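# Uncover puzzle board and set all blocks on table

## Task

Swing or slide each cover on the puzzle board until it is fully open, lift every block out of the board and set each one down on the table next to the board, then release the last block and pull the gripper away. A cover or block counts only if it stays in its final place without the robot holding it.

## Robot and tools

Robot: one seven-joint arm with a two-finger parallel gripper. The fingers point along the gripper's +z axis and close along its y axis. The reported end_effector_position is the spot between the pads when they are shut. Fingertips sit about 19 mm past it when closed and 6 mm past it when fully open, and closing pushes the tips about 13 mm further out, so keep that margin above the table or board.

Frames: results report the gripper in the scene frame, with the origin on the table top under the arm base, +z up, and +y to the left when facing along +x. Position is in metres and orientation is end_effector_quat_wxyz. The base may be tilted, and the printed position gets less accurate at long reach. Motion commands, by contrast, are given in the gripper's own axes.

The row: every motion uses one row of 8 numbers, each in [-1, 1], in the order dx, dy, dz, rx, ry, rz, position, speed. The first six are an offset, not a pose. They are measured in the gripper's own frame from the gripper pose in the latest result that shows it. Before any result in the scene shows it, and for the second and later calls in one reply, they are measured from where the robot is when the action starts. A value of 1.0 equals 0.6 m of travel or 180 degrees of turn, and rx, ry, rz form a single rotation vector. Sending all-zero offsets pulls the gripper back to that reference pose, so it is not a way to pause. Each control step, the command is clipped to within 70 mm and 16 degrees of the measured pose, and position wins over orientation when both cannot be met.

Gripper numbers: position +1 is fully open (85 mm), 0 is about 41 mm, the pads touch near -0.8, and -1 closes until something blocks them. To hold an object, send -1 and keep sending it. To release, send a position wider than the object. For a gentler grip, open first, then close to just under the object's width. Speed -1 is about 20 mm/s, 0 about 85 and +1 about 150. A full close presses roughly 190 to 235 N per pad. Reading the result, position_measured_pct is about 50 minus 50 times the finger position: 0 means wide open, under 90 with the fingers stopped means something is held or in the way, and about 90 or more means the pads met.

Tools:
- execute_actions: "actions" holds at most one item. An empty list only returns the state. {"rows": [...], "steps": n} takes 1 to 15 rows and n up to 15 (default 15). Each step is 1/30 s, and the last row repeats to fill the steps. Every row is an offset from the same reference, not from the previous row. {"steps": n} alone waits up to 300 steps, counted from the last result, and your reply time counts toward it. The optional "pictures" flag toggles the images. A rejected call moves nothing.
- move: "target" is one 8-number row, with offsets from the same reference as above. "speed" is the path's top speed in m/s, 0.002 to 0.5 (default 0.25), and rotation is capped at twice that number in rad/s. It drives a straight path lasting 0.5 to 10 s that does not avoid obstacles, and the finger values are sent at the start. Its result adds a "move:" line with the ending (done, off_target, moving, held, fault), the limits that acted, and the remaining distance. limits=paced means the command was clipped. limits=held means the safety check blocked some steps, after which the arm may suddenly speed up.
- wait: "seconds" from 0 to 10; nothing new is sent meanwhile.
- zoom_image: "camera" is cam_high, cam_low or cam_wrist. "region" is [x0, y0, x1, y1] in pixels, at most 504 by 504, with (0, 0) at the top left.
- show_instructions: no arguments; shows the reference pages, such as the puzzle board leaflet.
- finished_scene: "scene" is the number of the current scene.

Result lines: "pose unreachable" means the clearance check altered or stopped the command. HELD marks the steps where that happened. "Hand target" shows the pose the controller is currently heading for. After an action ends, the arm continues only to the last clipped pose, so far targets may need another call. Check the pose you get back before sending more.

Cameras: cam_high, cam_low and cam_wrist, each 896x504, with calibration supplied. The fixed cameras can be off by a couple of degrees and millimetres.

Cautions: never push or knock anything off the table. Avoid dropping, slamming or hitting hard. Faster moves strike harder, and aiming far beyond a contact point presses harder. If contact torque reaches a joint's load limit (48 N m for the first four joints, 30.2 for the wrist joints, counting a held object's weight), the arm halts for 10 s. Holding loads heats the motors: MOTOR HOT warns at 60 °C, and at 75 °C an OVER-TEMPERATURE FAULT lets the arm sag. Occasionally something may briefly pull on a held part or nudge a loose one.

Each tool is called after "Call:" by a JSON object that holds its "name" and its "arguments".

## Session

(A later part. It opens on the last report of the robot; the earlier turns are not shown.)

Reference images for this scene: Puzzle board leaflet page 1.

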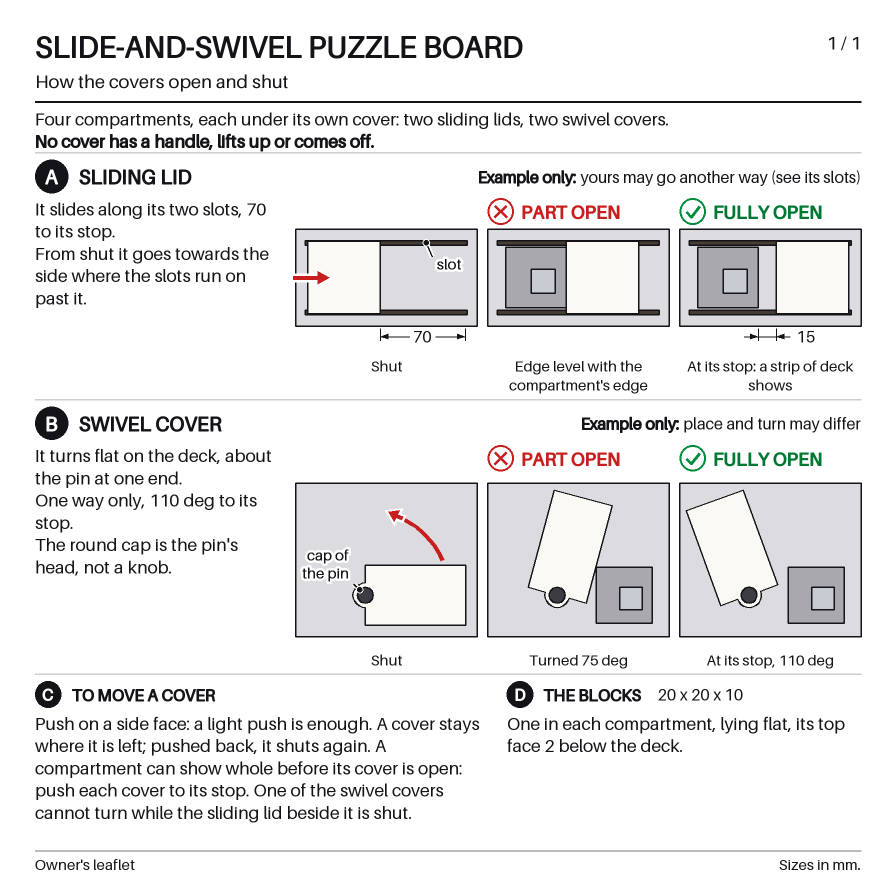

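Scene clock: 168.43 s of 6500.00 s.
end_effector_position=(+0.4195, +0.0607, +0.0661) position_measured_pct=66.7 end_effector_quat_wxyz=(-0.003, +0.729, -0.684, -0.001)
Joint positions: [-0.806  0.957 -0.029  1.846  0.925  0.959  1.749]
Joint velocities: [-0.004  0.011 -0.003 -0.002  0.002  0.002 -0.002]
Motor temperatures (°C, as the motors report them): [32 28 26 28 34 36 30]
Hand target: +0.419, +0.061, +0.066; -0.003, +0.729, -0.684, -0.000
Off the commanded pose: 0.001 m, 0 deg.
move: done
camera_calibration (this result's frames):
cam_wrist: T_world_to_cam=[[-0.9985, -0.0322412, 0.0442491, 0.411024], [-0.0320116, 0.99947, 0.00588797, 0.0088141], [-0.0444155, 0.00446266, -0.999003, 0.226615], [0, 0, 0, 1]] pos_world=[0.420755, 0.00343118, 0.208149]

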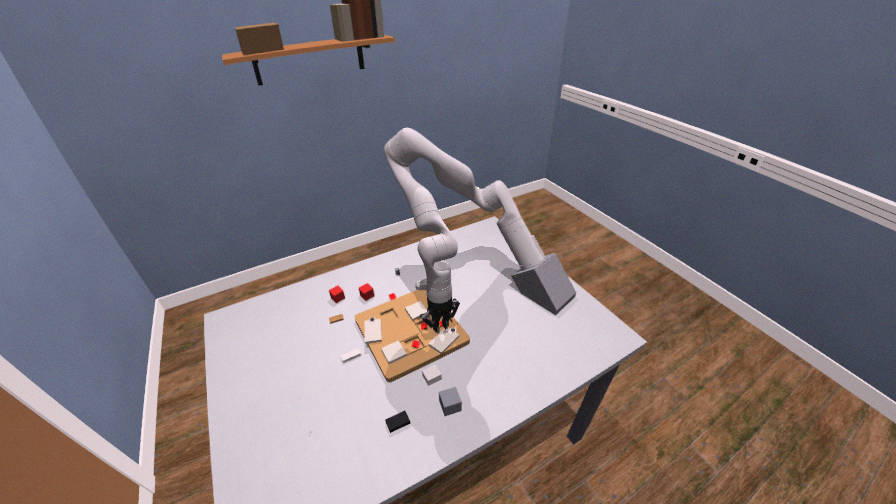

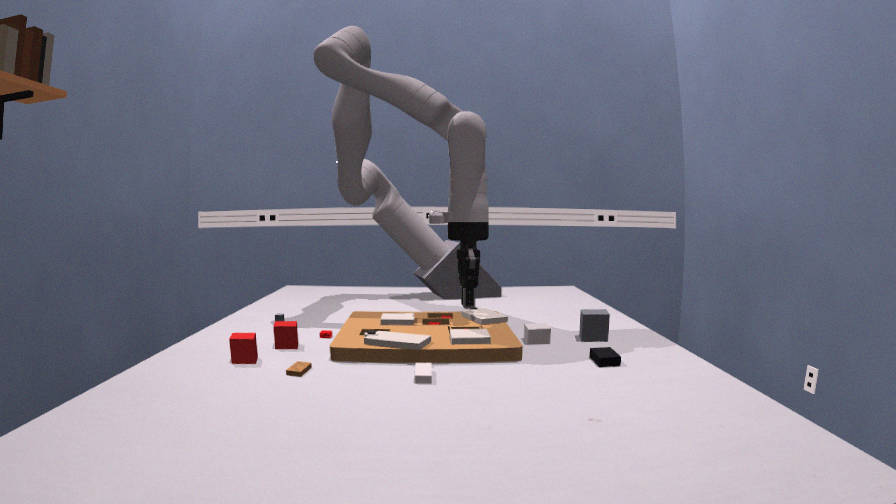

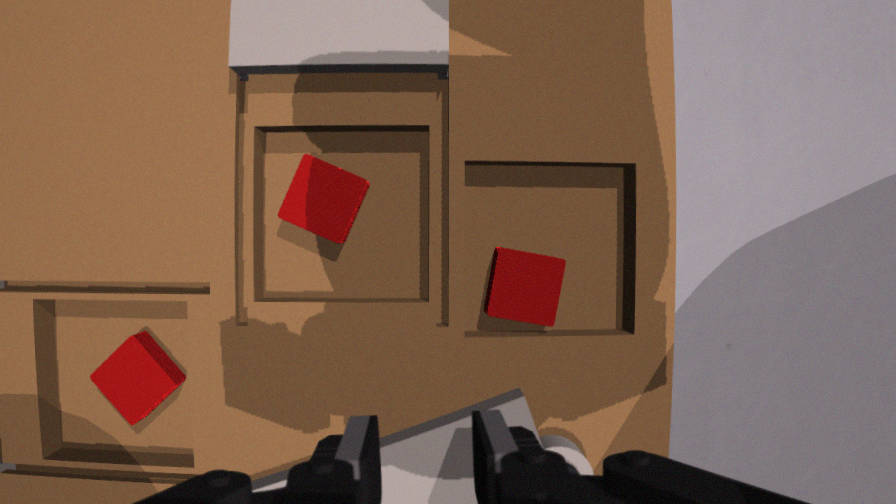

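Call:
{"name": "move", "arguments": {"target": [0.1057,-0.0423,0,0,0,-0.38,-0.33,0], "speed": 0.4}}

Call:
{"name": "move", "arguments": {"target": [0,0,0.03,0,0,0,-0.33,0], "speed": 0.06}}

Scene clock: 182.57 s of 6500.00 s.
end_effector_position=(+0.4487, -0.0011, +0.0660) position_measured_pct=66.7 end_effector_quat_wxyz=(-0.003, +0.988, -0.156, +0.002)
Joint positions: [-0.569  0.858 -0.216  1.86   1.055  1.091  2.992]
Joint velocities: [ 0.004 -0.001  0.003 -0.001 -0.001 -0.002  0.001]
Motor temperatures (°C, as the motors report them): [32 28 26 28 34 36 30]
Hand target: +0.449, -0.001, +0.066; -0.003, +0.988, -0.156, +0.002
Off the commanded pose: 0.000 m, 0 deg.
After step 90, 9.20 s passed at rest.
move: done
camera_calibration (this result's frames):
cam_wrist: T_world_to_cam=[[-0.337717, -0.940319, 0.0418035, 0.140883], [-0.941168, 0.337934, -0.00196676, 0.479244], [-0.0122774, -0.0400083, -0.999124, 0.213603], [0, 0, 0, 1]] pos_world=[0.50125, -0.0209321, 0.208469]

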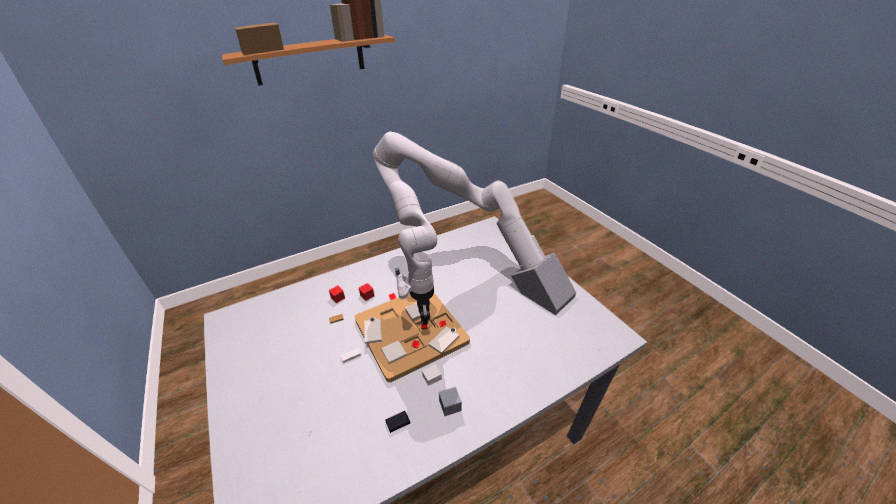

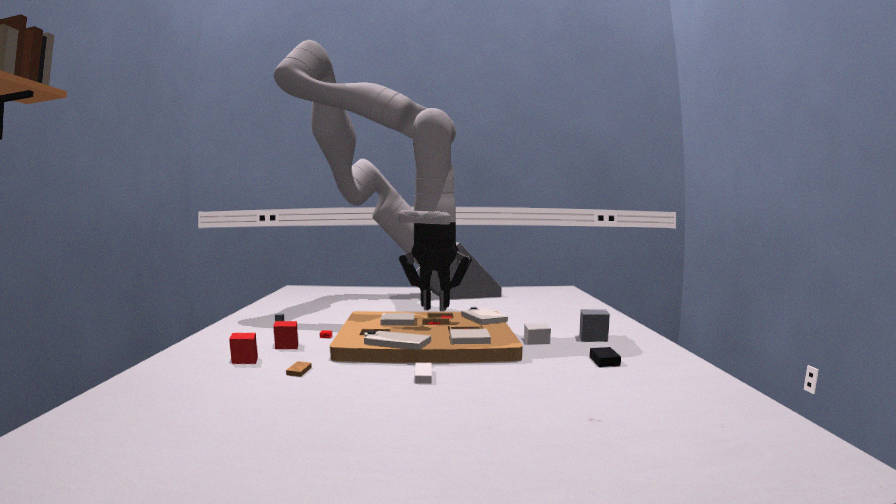

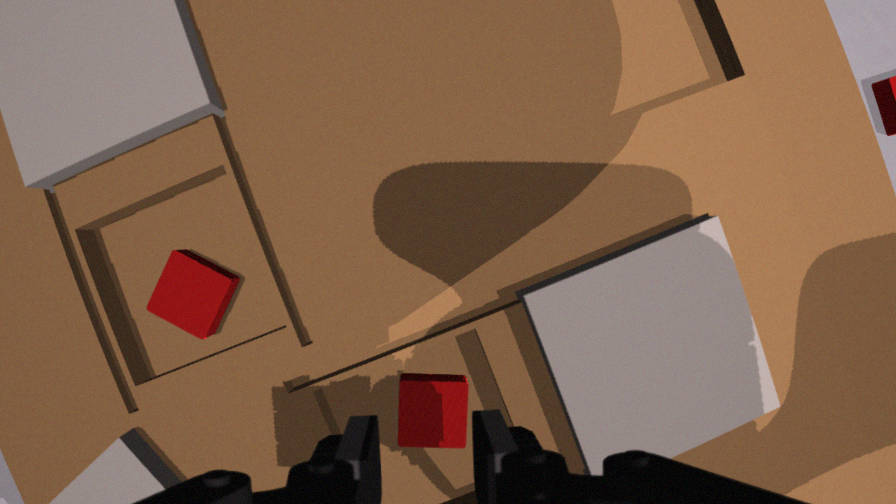

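Scene clock: 183.27 s of 6500.00 s.
end_effector_position=(+0.4489, -0.0010, +0.0481) position_measured_pct=66.7 end_effector_quat_wxyz=(-0.003, +0.988, -0.156, +0.002)
Joint positions: [-0.553  0.883 -0.2    1.869  1.089  1.058  2.972]
Joint velocities: [ 0.001  0.001  0.     0.    -0.001 -0.001  0.   ]
Motor temperatures (°C, as the motors report them): [32 28 26 28 34 36 30]
Hand target: +0.449, -0.001, +0.048; -0.003, +0.988, -0.156, +0.002
Off the commanded pose: 0.000 m, 0 deg.
move: done
camera_calibration (this result's frames):
cam_wrist: T_world_to_cam=[[-0.337854, -0.940277, 0.0416459, 0.14185], [-0.941123, 0.338058, -0.00227836, 0.479364], [-0.0119364, -0.0399637, -0.99913, 0.195592], [0, 0, 0, 1]] pos_world=[0.5014, -0.0208579, 0.190606]

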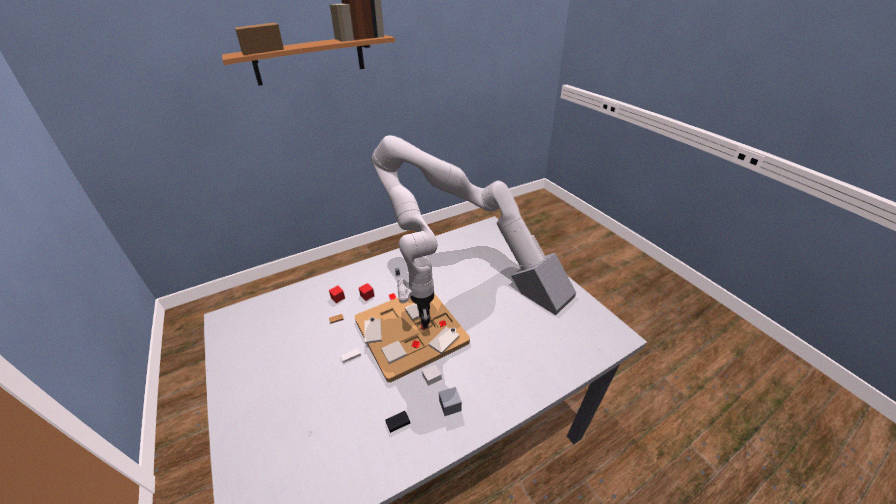

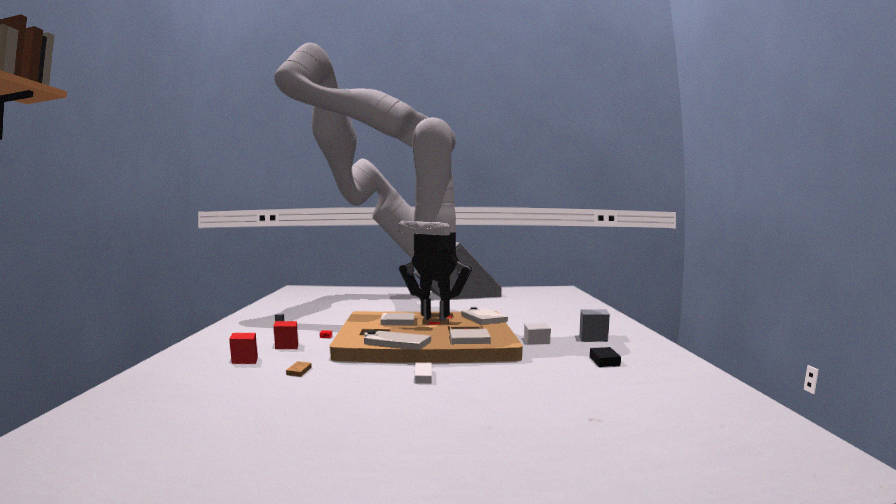

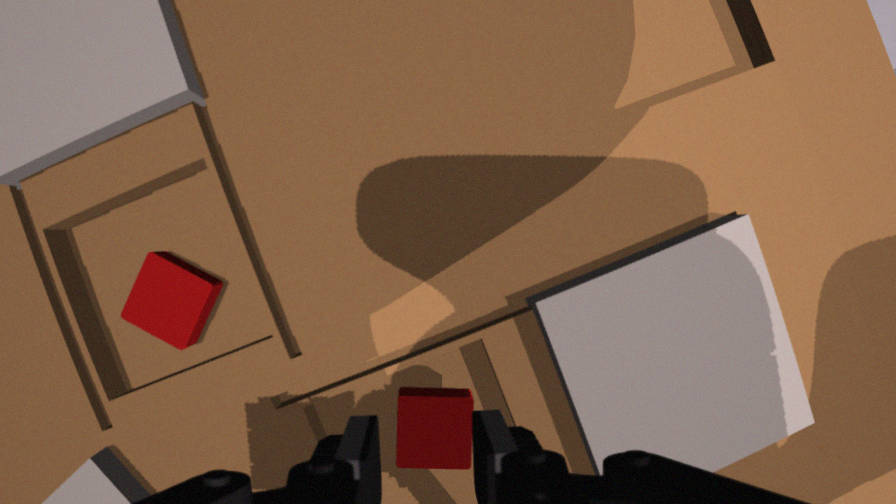

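Call:
{"name": "move", "arguments": {"target": [0,0.0025,0.003,0,0,0,-0.36,0], "speed": 0.02}}

Call:
{"name": "move", "arguments": {"target": [0,0,0.017,0,0,0,-0.36,0], "speed": 0.012}}

Scene clock: 188.60 s of 6500.00 s.
end_effector_position=(+0.4485, -0.0024, +0.0463) position_measured_pct=67.9 end_effector_quat_wxyz=(-0.003, +0.988, -0.156, +0.002)
Joint positions: [-0.55   0.882 -0.198  1.873  1.093  1.053  2.97 ]
Joint velocities: [ 0.    -0.     0.    -0.001  0.001  0.001 -0.   ]
Motor temperatures (°C, as the motors report them): [32 28 27 28 34 36 30]
Hand target: +0.448, -0.002, +0.046; -0.003, +0.988, -0.156, +0.002
Off the commanded pose: 0.000 m, 0 deg.
After step 90, 1.63 s passed at rest.
move: done
camera_calibration (this result's frames):
cam_wrist: T_world_to_cam=[[-0.33784, -0.940282, 0.0416454, 0.140445], [-0.941128, 0.338042, -0.00230576, 0.479414], [-0.0119098, -0.0399726, -0.99913, 0.193713], [0, 0, 0, 1]] pos_world=[0.500945, -0.0222609, 0.188801]

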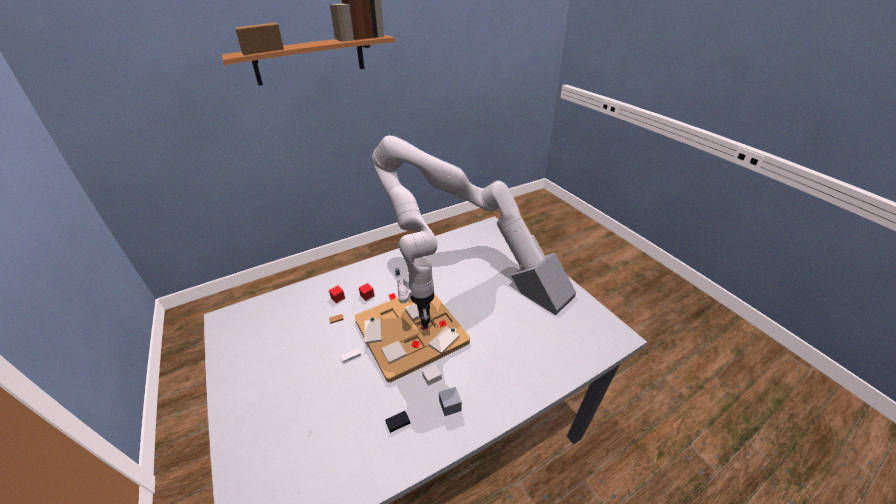

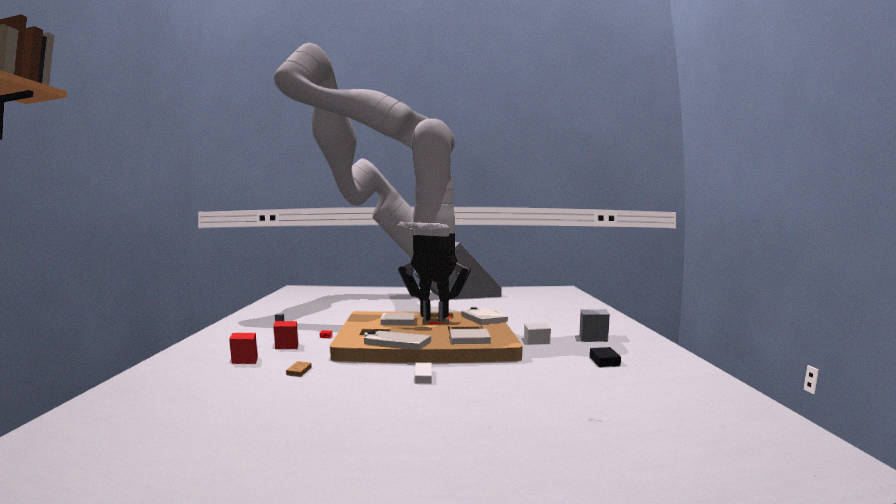

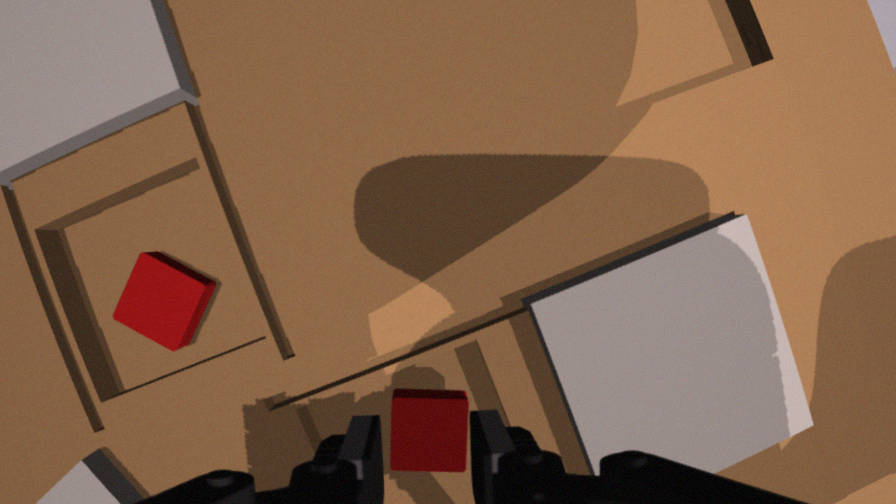

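Scene clock: 189.67 s of 6500.00 s.
end_effector_position=(+0.4486, -0.0023, +0.0370) position_measured_pct=67.9 end_effector_quat_wxyz=(-0.003, +0.988, -0.156, +0.002)
Joint positions: [-0.541  0.896 -0.19   1.877  1.113  1.037  2.958]
Joint velocities: [ 0.001  0.001 -0.001  0.002  0.     0.    -0.   ]
Motor temperatures (°C, as the motors report them): [32 28 27 28 34 36 30]
Hand target: +0.449, -0.002, +0.036; -0.003, +0.988, -0.156, +0.002
Off the commanded pose: 0.001 m, 0 deg.
move: done
camera_calibration (this result's frames):
cam_wrist: T_world_to_cam=[[-0.337912, -0.940273, 0.041264, 0.141001], [-0.941113, 0.338078, -0.0030863, 0.479491], [-0.0110485, -0.039877, -0.999144, 0.184036], [0, 0, 0, 1]] pos_world=[0.500934, -0.0221872, 0.17954]

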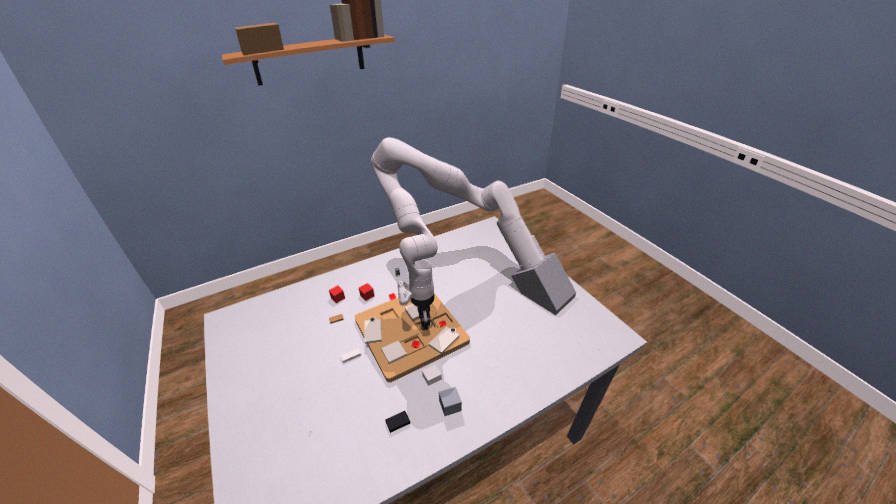

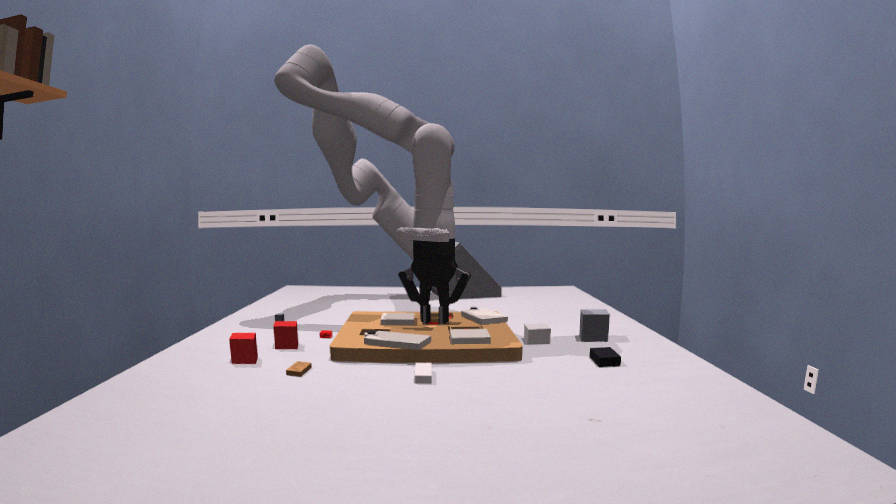

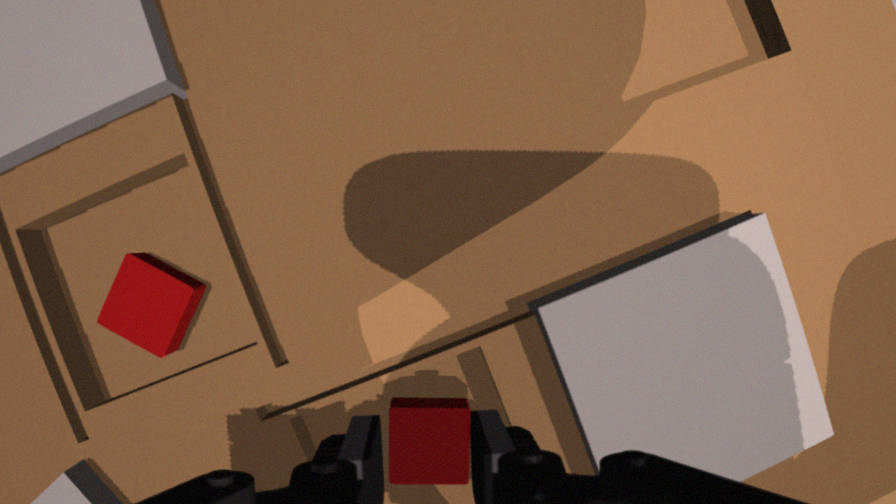

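Call:
{"name": "move", "arguments": {"target": [0,-0.002,0,0,0,-0.05,-0.41,-1], "speed": 0.04}}

Call:
{"name": "move", "arguments": {"target": [0,0,0.008,0,0,0,-0.41,-1], "speed": 0.008}}

Scene clock: 204.57 s of 6500.00 s.
end_effector_position=(+0.4490, -0.0011, +0.0371) position_measured_pct=70.6 end_effector_quat_wxyz=(-0.003, +0.997, -0.078, +0.003)
Joint positions: [-0.527  0.9   -0.212  1.874  1.123  1.052  3.108]
Joint velocities: [ 0.     0.    -0.    -0.001  0.     0.001  0.   ]
Motor temperatures (°C, as the motors report them): [32 28 27 28 34 36 30]
Hand target: +0.449, -0.001, +0.037; -0.003, +0.997, -0.078, +0.003
Off the commanded pose: 0.000 m, 0 deg.
After step 90, 9.70 s passed at rest.
move: done
camera_calibration (this result's frames):
cam_wrist: T_world_to_cam=[[-0.186731, -0.981526, 0.0417013, 0.0743191], [-0.982405, 0.186711, -0.00439045, 0.497933], [-0.00347675, -0.0417874, -0.99912, 0.180826], [0, 0, 0, 1]] pos_world=[0.503678, -0.0124674, 0.179754]

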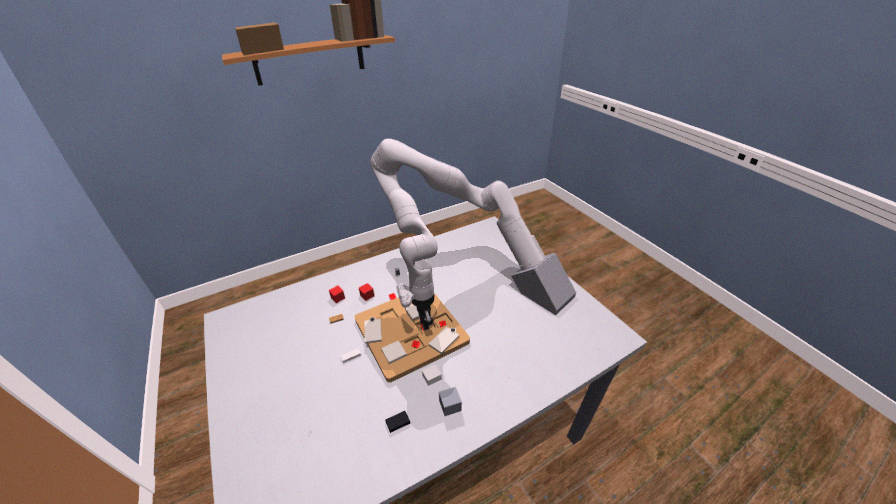

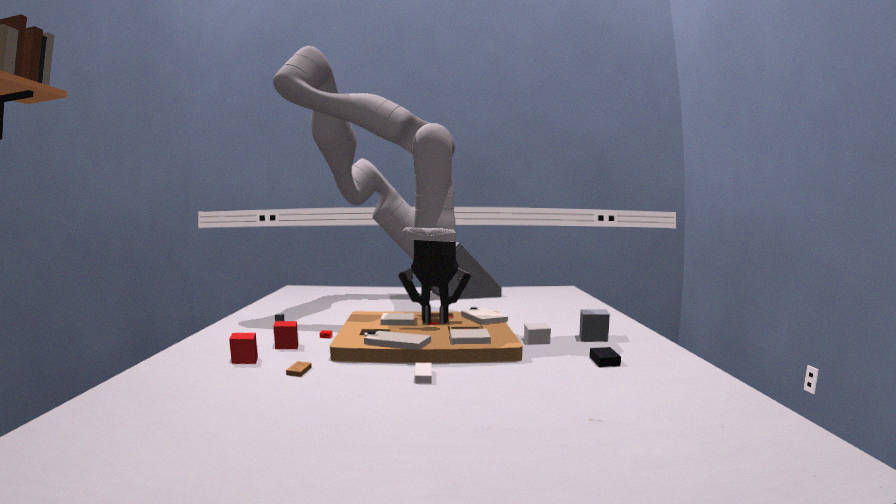

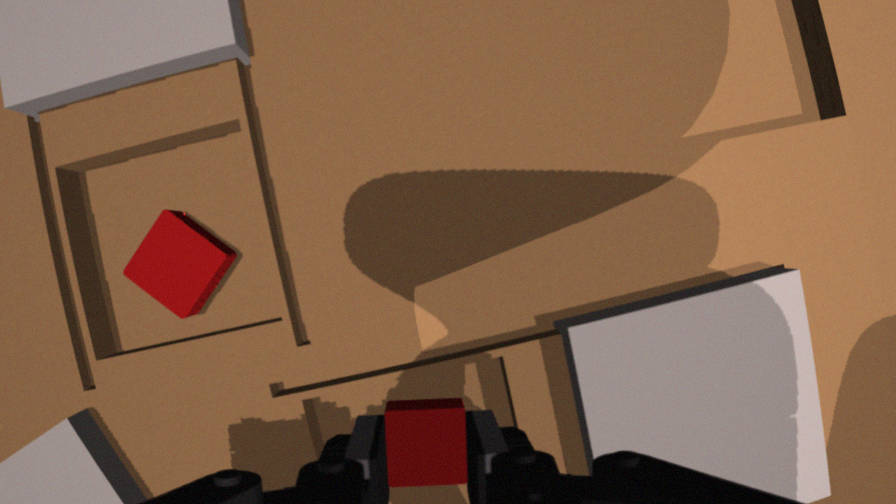

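Scene clock: 205.40 s of 6500.00 s.
end_effector_position=(+0.4500, -0.0004, +0.0344) position_measured_pct=70.6 end_effector_quat_wxyz=(-0.004, +0.997, -0.078, +0.004)
Joint positions: [-0.525  0.904 -0.211  1.875  1.133  1.045  3.103]
Joint velocities: [ 0.001 -0.001 -0.001  0.     0.001  0.001 -0.   ]
Motor temperatures (°C, as the motors report them): [32 28 27 28 34 36 30]
Hand target: +0.449, -0.001, +0.032; -0.003, +0.997, -0.078, +0.003
Off the commanded pose: 0.002 m, 0 deg.
move: done
camera_calibration (this result's frames):
cam_wrist: T_world_to_cam=[[-0.186879, -0.981606, 0.0390745, 0.0755121], [-0.982383, 0.186732, -0.00740732, 0.498813], [-0.0000253968, -0.0397704, -0.999209, 0.176567], [0, 0, 0, 1]] pos_world=[0.504141, -0.011999, 0.177172]

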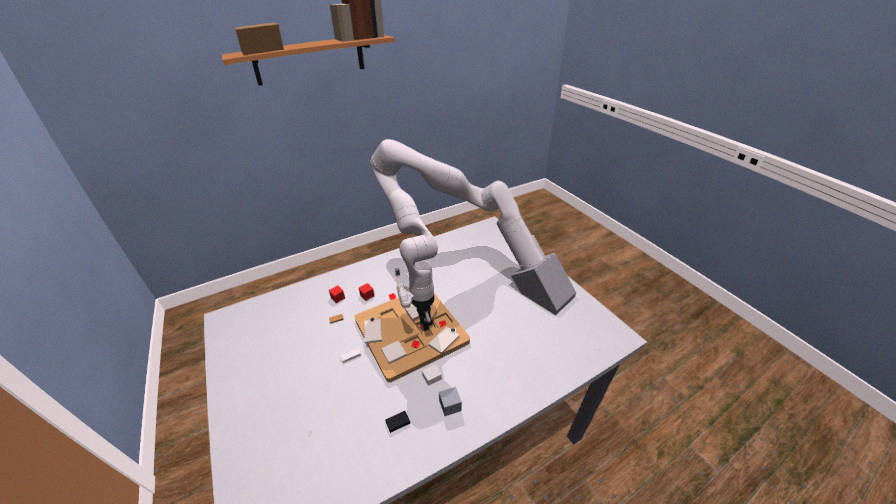

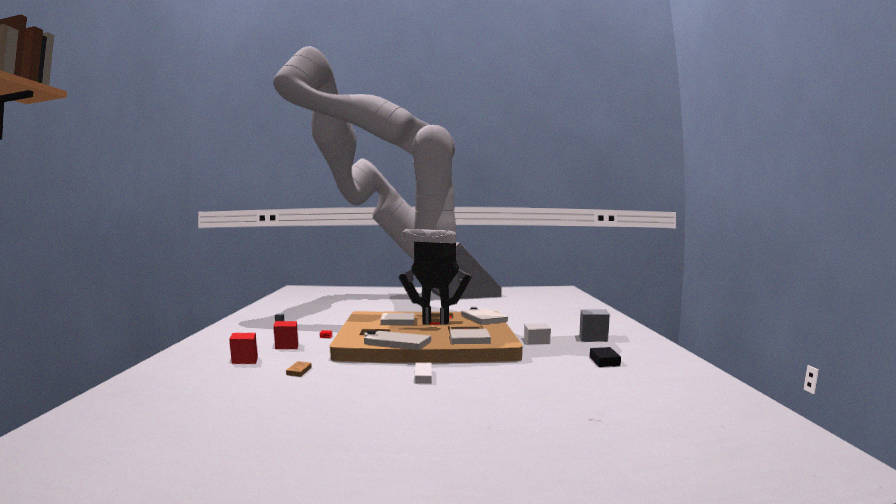

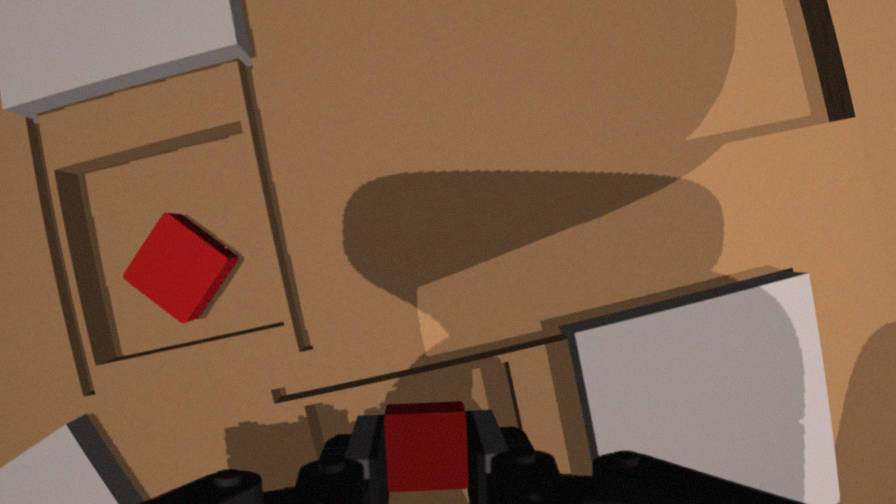

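Call:
{"name": "move", "arguments": {"target": [0,-0.002,-0.001,0,0,-0.07,-0.41,-1], "speed": 0.08}}

Call:
{"name": "move", "arguments": {"target": [0,0,0.005,0,0,0,-0.385,-1], "speed": 0.008}}

Scene clock: 218.90 s of 6500.00 s.
end_effector_position=(+0.4515, +0.0007, +0.0352) position_measured_pct=70.6 end_effector_quat_wxyz=(-0.004, +0.999, +0.031, +0.006)
Joint positions: [-0.507  0.908 -0.24   1.87   1.147  1.066  3.314]
Joint velocities: [ 0.001 -0.    -0.001 -0.002 -0.     0.     0.   ]
Motor temperatures (°C, as the motors report them): [32 28 27 28 34 36 30]
Hand target: +0.450, +0.001, +0.035; -0.004, +0.999, +0.032, +0.005
Off the commanded pose: 0.001 m, 0 deg.
After step 90, 8.87 s passed at rest.
move: done
camera_calibration (this result's frames):
cam_wrist: T_world_to_cam=[[0.0303526, -0.998718, 0.0405198, -0.0212681], [-0.999456, -0.0308495, -0.0116932, 0.508112], [0.0129282, -0.0401428, -0.99911, 0.171616], [0, 0, 0, 1]] pos_world=[0.506262, 0.0013233, 0.178267]

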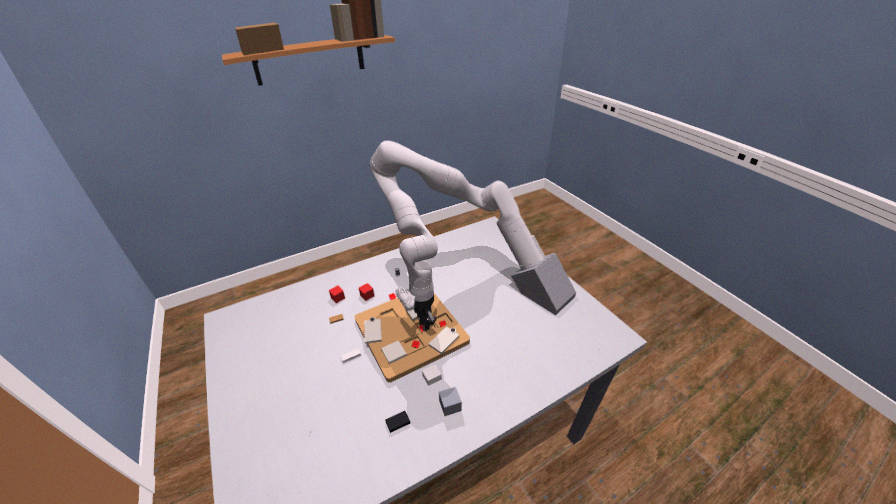

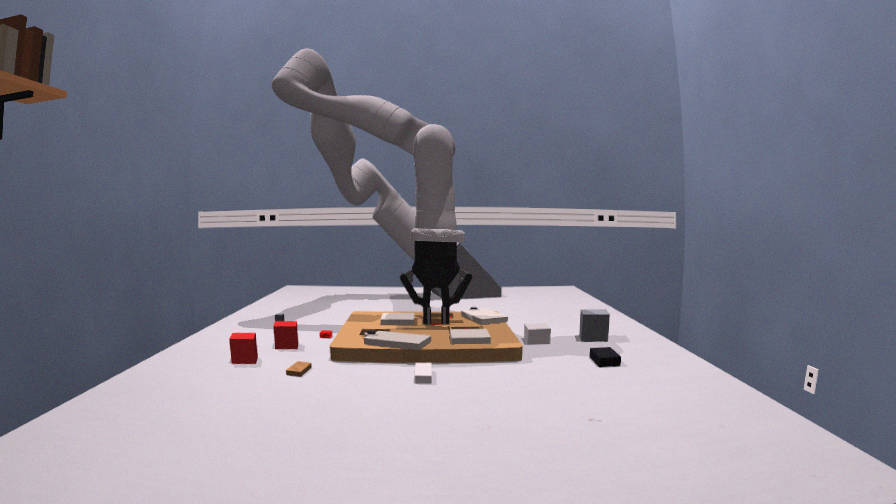

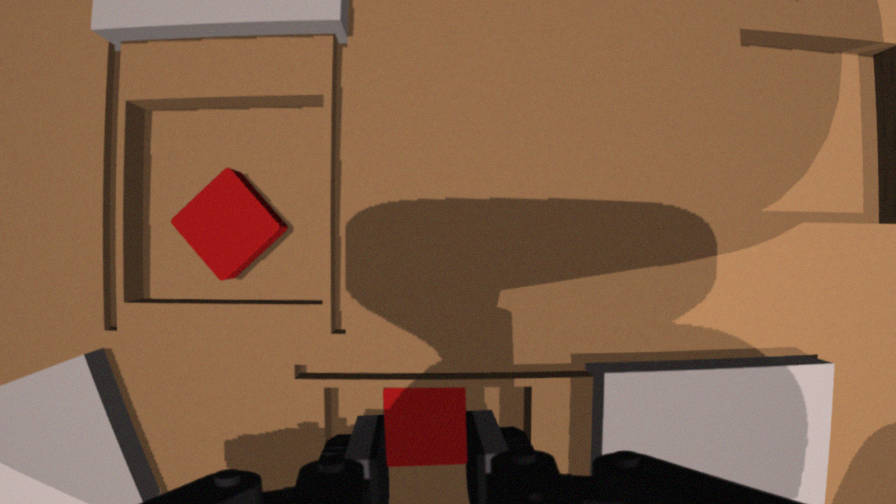

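Scene clock: 219.60 s of 6500.00 s.
end_effector_position=(+0.4516, +0.0008, +0.0323) position_measured_pct=69.4 end_effector_quat_wxyz=(-0.004, +0.999, +0.031, +0.006)
Joint positions: [-0.504  0.913 -0.237  1.871  1.153  1.061  3.311]
Joint velocities: [ 0.     0.     0.    -0.001  0.    -0.     0.   ]
Motor temperatures (°C, as the motors report them): [32 28 27 28 34 36 30]
Hand target: +0.452, +0.001, +0.032; -0.004, +0.999, +0.031, +0.006
Off the commanded pose: 0.000 m, 0 deg.
move: done
camera_calibration (this result's frames):
cam_wrist: T_world_to_cam=[[0.0303239, -0.998719, 0.0405158, -0.0211149], [-0.999456, -0.0308232, -0.0117568, 0.508139], [0.0129906, -0.0401373, -0.99911, 0.168613], [0, 0, 0, 1]] pos_world=[0.506312, 0.00134228, 0.175292]

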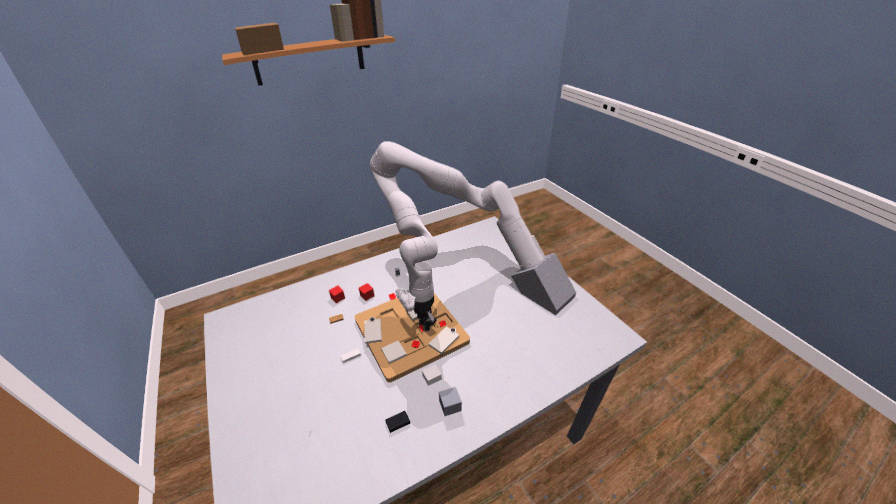

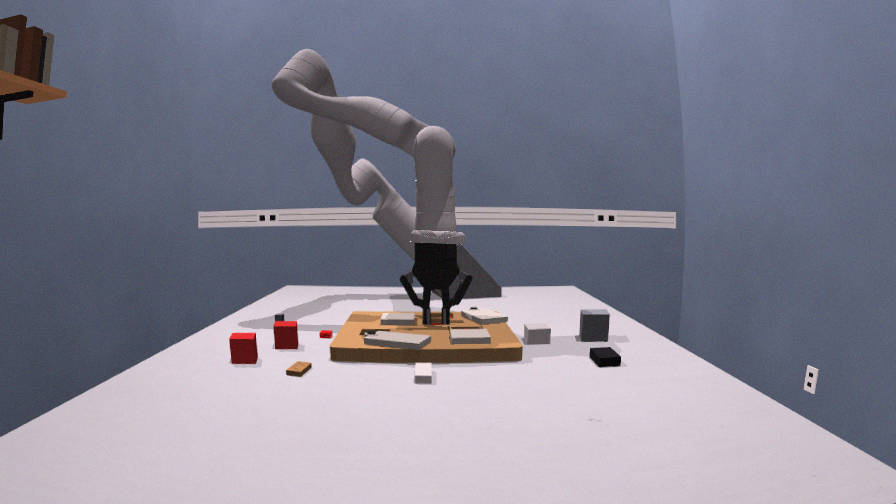

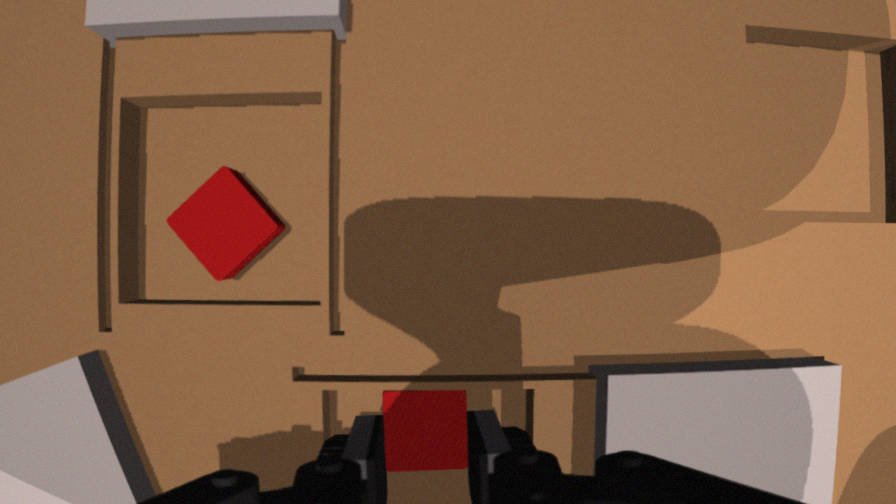

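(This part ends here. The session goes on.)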